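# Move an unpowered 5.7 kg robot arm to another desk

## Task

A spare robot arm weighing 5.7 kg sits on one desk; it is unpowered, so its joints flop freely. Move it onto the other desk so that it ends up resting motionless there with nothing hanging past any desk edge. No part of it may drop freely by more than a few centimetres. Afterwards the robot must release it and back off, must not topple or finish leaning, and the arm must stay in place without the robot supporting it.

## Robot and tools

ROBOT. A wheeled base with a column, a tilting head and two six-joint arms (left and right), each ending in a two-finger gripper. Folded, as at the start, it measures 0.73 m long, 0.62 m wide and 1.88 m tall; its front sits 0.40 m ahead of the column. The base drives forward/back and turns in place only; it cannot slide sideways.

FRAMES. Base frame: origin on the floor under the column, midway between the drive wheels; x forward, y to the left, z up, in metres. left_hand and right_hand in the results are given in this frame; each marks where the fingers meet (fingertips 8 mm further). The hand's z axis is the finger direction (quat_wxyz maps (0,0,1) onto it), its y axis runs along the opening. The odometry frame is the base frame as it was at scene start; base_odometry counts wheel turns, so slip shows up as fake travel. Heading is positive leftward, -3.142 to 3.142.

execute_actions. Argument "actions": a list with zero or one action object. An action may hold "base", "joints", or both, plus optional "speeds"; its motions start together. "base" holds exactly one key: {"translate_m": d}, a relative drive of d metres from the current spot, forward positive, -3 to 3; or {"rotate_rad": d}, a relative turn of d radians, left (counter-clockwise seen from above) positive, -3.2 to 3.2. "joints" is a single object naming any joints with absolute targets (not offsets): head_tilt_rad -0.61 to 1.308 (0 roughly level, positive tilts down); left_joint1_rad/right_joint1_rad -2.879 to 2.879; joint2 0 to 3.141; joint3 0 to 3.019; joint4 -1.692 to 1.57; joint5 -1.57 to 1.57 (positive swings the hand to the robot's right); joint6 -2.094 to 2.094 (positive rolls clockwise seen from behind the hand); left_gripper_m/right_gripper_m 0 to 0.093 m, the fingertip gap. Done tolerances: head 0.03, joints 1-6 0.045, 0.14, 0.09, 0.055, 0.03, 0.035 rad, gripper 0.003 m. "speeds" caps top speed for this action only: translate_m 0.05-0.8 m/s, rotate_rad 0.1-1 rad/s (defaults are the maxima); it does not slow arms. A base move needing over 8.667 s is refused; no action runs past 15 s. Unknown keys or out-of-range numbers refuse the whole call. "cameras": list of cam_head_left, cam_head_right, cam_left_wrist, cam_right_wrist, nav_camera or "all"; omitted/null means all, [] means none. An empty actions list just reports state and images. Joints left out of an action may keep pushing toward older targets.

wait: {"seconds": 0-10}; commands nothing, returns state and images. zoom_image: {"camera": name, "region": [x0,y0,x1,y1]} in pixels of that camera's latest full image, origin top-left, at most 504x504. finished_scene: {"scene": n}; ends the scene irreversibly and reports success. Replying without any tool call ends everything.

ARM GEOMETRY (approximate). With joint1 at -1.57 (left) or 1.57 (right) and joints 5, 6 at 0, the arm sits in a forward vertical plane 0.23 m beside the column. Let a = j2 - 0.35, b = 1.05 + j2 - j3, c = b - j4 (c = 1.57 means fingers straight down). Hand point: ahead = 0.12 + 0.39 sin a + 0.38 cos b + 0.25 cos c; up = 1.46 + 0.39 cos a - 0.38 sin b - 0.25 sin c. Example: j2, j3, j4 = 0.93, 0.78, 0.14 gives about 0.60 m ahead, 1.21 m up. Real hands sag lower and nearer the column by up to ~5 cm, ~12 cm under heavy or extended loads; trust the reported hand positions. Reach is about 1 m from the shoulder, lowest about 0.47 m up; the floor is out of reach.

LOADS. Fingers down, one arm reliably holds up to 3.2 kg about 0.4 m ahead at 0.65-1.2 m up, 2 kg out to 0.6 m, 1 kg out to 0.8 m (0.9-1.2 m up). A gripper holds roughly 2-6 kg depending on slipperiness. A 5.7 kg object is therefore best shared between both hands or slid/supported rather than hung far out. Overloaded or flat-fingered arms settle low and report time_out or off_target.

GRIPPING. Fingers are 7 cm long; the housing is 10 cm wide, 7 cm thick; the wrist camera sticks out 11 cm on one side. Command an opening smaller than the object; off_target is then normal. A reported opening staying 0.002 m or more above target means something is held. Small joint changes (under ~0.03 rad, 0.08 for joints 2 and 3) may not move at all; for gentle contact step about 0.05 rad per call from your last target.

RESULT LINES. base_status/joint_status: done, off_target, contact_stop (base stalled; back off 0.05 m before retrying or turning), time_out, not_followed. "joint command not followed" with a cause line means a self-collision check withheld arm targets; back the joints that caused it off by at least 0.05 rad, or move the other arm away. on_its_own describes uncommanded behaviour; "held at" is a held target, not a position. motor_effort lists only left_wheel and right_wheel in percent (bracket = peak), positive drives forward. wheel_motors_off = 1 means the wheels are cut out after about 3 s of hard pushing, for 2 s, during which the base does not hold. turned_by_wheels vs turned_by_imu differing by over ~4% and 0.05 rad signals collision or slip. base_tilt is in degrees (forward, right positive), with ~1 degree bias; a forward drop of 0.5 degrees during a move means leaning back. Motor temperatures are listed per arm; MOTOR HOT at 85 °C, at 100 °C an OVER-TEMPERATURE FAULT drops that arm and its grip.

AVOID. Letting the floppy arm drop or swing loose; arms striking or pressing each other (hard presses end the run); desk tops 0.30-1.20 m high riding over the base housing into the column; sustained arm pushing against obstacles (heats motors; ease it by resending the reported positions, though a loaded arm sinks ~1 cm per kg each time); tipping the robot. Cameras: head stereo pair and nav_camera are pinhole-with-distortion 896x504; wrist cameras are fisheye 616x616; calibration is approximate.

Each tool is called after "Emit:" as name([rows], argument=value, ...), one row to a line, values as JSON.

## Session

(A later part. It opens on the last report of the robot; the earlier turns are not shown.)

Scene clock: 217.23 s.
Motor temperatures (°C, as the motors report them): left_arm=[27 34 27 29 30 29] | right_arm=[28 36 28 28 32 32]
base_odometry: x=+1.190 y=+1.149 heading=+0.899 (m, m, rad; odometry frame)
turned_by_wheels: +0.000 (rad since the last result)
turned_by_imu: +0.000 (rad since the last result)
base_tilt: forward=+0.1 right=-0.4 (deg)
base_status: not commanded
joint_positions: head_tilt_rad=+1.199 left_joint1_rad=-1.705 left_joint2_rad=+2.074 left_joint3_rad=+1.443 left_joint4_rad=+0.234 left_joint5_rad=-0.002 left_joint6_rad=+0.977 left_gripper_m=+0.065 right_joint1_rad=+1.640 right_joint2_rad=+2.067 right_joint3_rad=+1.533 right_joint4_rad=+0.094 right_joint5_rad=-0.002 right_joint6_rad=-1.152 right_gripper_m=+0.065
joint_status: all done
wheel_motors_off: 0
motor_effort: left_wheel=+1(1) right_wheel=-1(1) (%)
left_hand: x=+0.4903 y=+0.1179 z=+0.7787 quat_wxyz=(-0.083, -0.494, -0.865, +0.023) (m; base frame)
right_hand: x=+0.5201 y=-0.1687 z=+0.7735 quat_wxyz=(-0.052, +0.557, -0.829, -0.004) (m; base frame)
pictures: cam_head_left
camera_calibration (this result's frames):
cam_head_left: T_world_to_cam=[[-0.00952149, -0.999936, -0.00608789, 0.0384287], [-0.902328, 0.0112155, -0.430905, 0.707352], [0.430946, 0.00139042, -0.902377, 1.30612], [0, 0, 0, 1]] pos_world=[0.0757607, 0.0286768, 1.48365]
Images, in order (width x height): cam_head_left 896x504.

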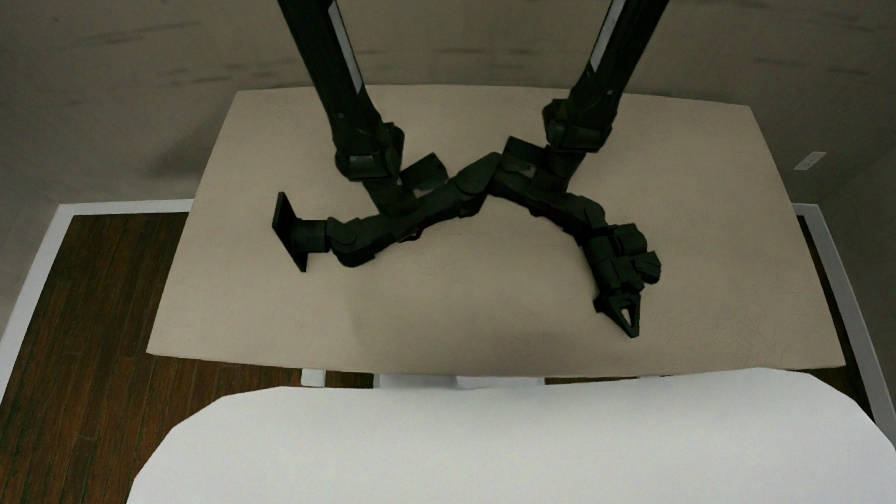

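Emit:
execute_actions([
  {"joints":{"left_gripper_m":0.09,"right_gripper_m":0.09}},
], cameras=[])

Emit:
execute_actions([
  {"joints":{"left_joint2_rad":1.95,"left_joint3_rad":1.36,"right_joint2_rad":1.94,"right_joint3_rad":1.44}},
], cameras=["cam_head_left"])

Scene clock: 219.67 s.
Motor temperatures (°C, as the motors report them): left_arm=[27 34 27 29 30 29] | right_arm=[28 36 27 28 32 32]
base_odometry: x=+1.190 y=+1.149 heading=+0.899 (m, m, rad; odometry frame)
turned_by_wheels: +0.000 (rad since the last result)
turned_by_imu: +0.000 (rad since the last result)
base_tilt: forward=+0.1 right=-0.5 (deg)
base_status: not commanded
joint_positions: head_tilt_rad=+1.199 left_joint1_rad=-1.705 left_joint2_rad=+2.074 left_joint3_rad=+1.453 left_joint4_rad=+0.234 left_joint5_rad=-0.002 left_joint6_rad=+0.968 left_gripper_m=+0.090 right_joint1_rad=+1.640 right_joint2_rad=+2.067 right_joint3_rad=+1.533 right_joint4_rad=+0.094 right_joint5_rad=-0.002 right_joint6_rad=-1.152 right_gripper_m=+0.090
joint_status: all done
wheel_motors_off: 0
motor_effort: left_wheel=+1(1) right_wheel=-1(1) (%)
left_hand: x=+0.4969 y=+0.1175 z=+0.7786 quat_wxyz=(-0.088, -0.489, -0.867, +0.021) (m; base frame)
right_hand: x=+0.5201 y=-0.1687 z=+0.7735 quat_wxyz=(-0.052, +0.557, -0.829, -0.004) (m; base frame)
pictures: none
No camera images: the call's "cameras" was empty. Leave "cameras" out to get every camera's image.

Scene clock: 220.73 s.
Motor temperatures (°C, as the motors report them): left_arm=[27 34 27 29 30 29] | right_arm=[28 36 27 28 32 32]
base_odometry: x=+1.190 y=+1.149 heading=+0.899 (m, m, rad; odometry frame)
turned_by_wheels: +0.000 (rad since the last result)
turned_by_imu: +0.000 (rad since the last result)
base_tilt: forward=+0.1 right=-0.4 (deg)
base_status: not commanded
joint_positions: head_tilt_rad=+1.199 left_joint1_rad=-1.706 left_joint2_rad=+1.969 left_joint3_rad=+1.353 left_joint4_rad=+0.231 left_joint5_rad=+0.001 left_joint6_rad=+0.969 left_gripper_m=+0.090 right_joint1_rad=+1.640 right_joint2_rad=+1.929 right_joint3_rad=+1.443 right_joint4_rad=+0.094 right_joint5_rad=-0.001 right_joint6_rad=-1.153 right_gripper_m=+0.090
joint_status: all done
wheel_motors_off: 0
motor_effort: left_wheel=+1(2) right_wheel=+0(2) (%)
left_hand: x=+0.5034 y=+0.1202 z=+0.8186 quat_wxyz=(-0.090, -0.490, -0.867, +0.022) (m; base frame)
right_hand: x=+0.5539 y=-0.1716 z=+0.8275 quat_wxyz=(-0.072, +0.556, -0.828, +0.010) (m; base frame)
pictures: cam_head_left
camera_calibration (this result's frames):
cam_head_left: T_world_to_cam=[[-0.00952149, -0.999936, -0.00608789, 0.0384287], [-0.902328, 0.0112155, -0.430905, 0.707352], [0.430946, 0.00139042, -0.902377, 1.30612], [0, 0, 0, 1]] pos_world=[0.0757607, 0.0286768, 1.48365]
Images, in order (width x height): cam_head_left 896x504.

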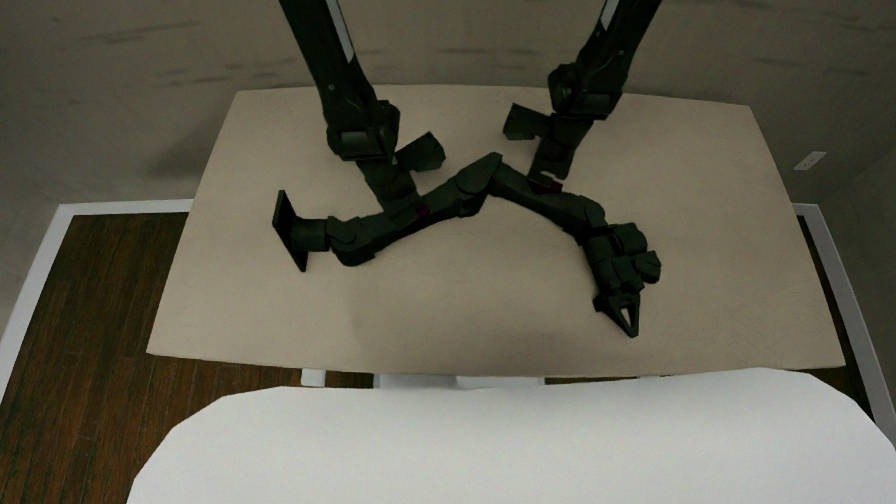

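Emit:
execute_actions([
  {"joints":{"left_joint2_rad":1.70,"left_joint3_rad":1.15,"right_joint2_rad":1.70,"right_joint3_rad":1.23}},
], cameras=["cam_head_left"])

Scene clock: 223.63 s.
Motor temperatures (°C, as the motors report them): left_arm=[27 34 27 29 29 29] | right_arm=[28 36 27 28 32 32]
base_odometry: x=+1.190 y=+1.149 heading=+0.899 (m, m, rad; odometry frame)
turned_by_wheels: +0.000 (rad since the last result)
turned_by_imu: +0.000 (rad since the last result)
base_tilt: forward=+0.1 right=-0.4 (deg)
base_status: not commanded
joint_positions: head_tilt_rad=+1.199 left_joint1_rad=-1.706 left_joint2_rad=+1.683 left_joint3_rad=+1.154 left_joint4_rad=+0.231 left_joint5_rad=+0.001 left_joint6_rad=+0.967 left_gripper_m=+0.090 right_joint1_rad=+1.640 right_joint2_rad=+1.688 right_joint3_rad=+1.235 right_joint4_rad=+0.094 right_joint5_rad=-0.001 right_joint6_rad=-1.153 right_gripper_m=+0.090
joint_status: all done
wheel_motors_off: 0
motor_effort: left_wheel=+1(2) right_wheel=-1(1) (%)
left_hand: x=+0.5478 y=+0.1303 z=+0.9293 quat_wxyz=(-0.129, -0.485, -0.865, +0.003) (m; base frame)
right_hand: x=+0.5652 y=-0.1768 z=+0.9213 quat_wxyz=(-0.086, +0.555, -0.827, +0.019) (m; base frame)
pictures: cam_head_left
camera_calibration (this result's frames):
cam_head_left: T_world_to_cam=[[-0.00952149, -0.999936, -0.00608789, 0.0384287], [-0.902328, 0.0112155, -0.430905, 0.707352], [0.430946, 0.00139042, -0.902377, 1.30612], [0, 0, 0, 1]] pos_world=[0.0757607, 0.0286768, 1.48365]
Images, in order (width x height): cam_head_left 896x504.

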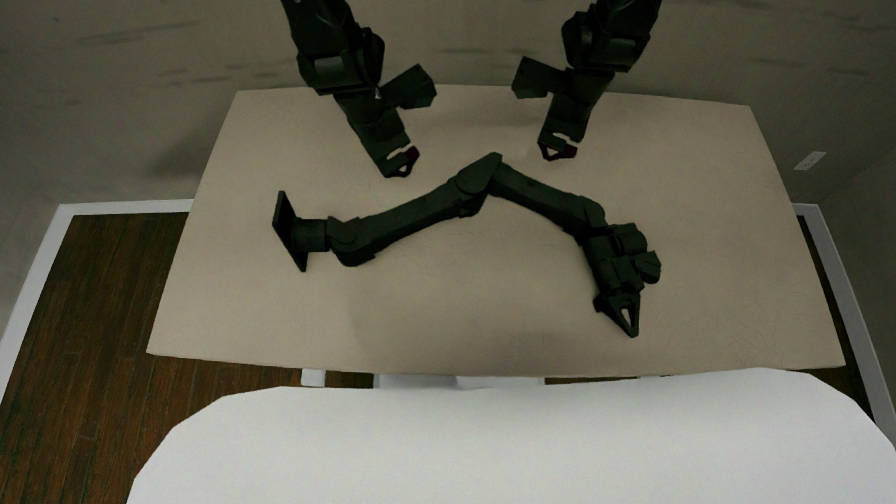

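Clear. Back away.

Emit:
execute_actions([
  {"base":{"translate_m":-0.6},"joints":{"left_joint2_rad":1.4,"left_joint3_rad":0.85,"right_joint2_rad":1.4,"right_joint3_rad":0.85,"head_tilt_rad":0.9}},
], cameras=["cam_head_left"])

Scene clock: 227.77 s.
Motor temperatures (°C, as the motors report them): left_arm=[27 34 27 29 29 29] | right_arm=[28 36 27 28 32 32]
base_odometry: x=+0.817 y=+0.679 heading=+0.900 (m, m, rad; odometry frame)
turned_by_wheels: +0.001 (rad since the last result)
turned_by_imu: +0.003 (rad since the last result)
base_tilt: forward=+0.1 right=-0.3 (deg)
base_status: done
joint_positions: head_tilt_rad=+0.914 left_joint1_rad=-1.706 left_joint2_rad=+1.389 left_joint3_rad=+0.850 left_joint4_rad=+0.231 left_joint5_rad=+0.001 left_joint6_rad=+0.967 left_gripper_m=+0.090 right_joint1_rad=+1.638 right_joint2_rad=+1.395 right_joint3_rad=+0.850 right_joint4_rad=+0.094 right_joint5_rad=-0.001 right_joint6_rad=-1.153 right_gripper_m=+0.090
joint_status: all done
wheel_motors_off: 0
motor_effort: left_wheel=+1(50) right_wheel=+0(34) (%)
left_hand: x=+0.5003 y=+0.1457 z=+1.0325 quat_wxyz=(-0.124, -0.485, -0.865, +0.006) (m; base frame)
right_hand: x=+0.4664 y=-0.1873 z=+1.0220 quat_wxyz=(-0.047, +0.558, -0.829, -0.005) (m; base frame)
pictures: cam_head_left
camera_calibration (this result's frames):
cam_head_left: T_world_to_cam=[[-0.00742599, -0.999936, -0.00851914, 0.042068], [-0.744796, 0.0112155, -0.667198, 1.06337], [0.667251, 0.00139042, -0.744832, 1.05169], [0, 0, 0, 1]] pos_world=[0.0905628, 0.0286768, 1.49317]
Images, in order (width x height): cam_head_left 896x504.

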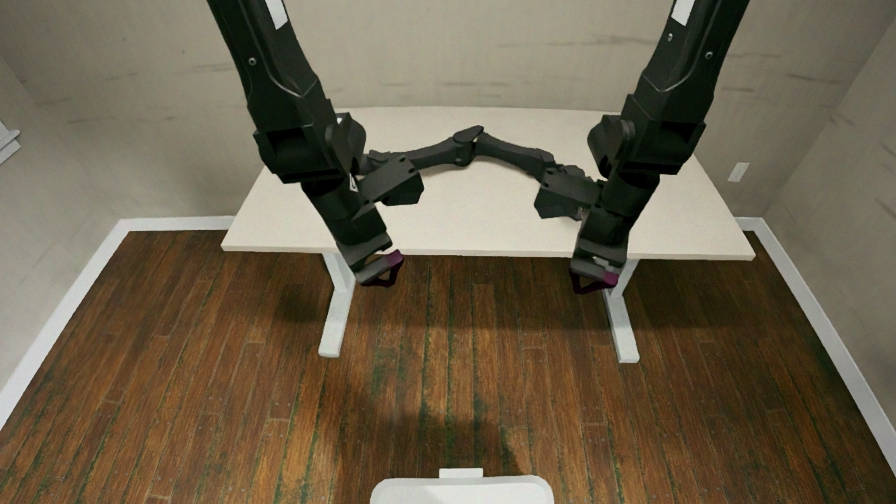

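Emit:
finished_scene(scene=2)

The scene is finished: the task was done.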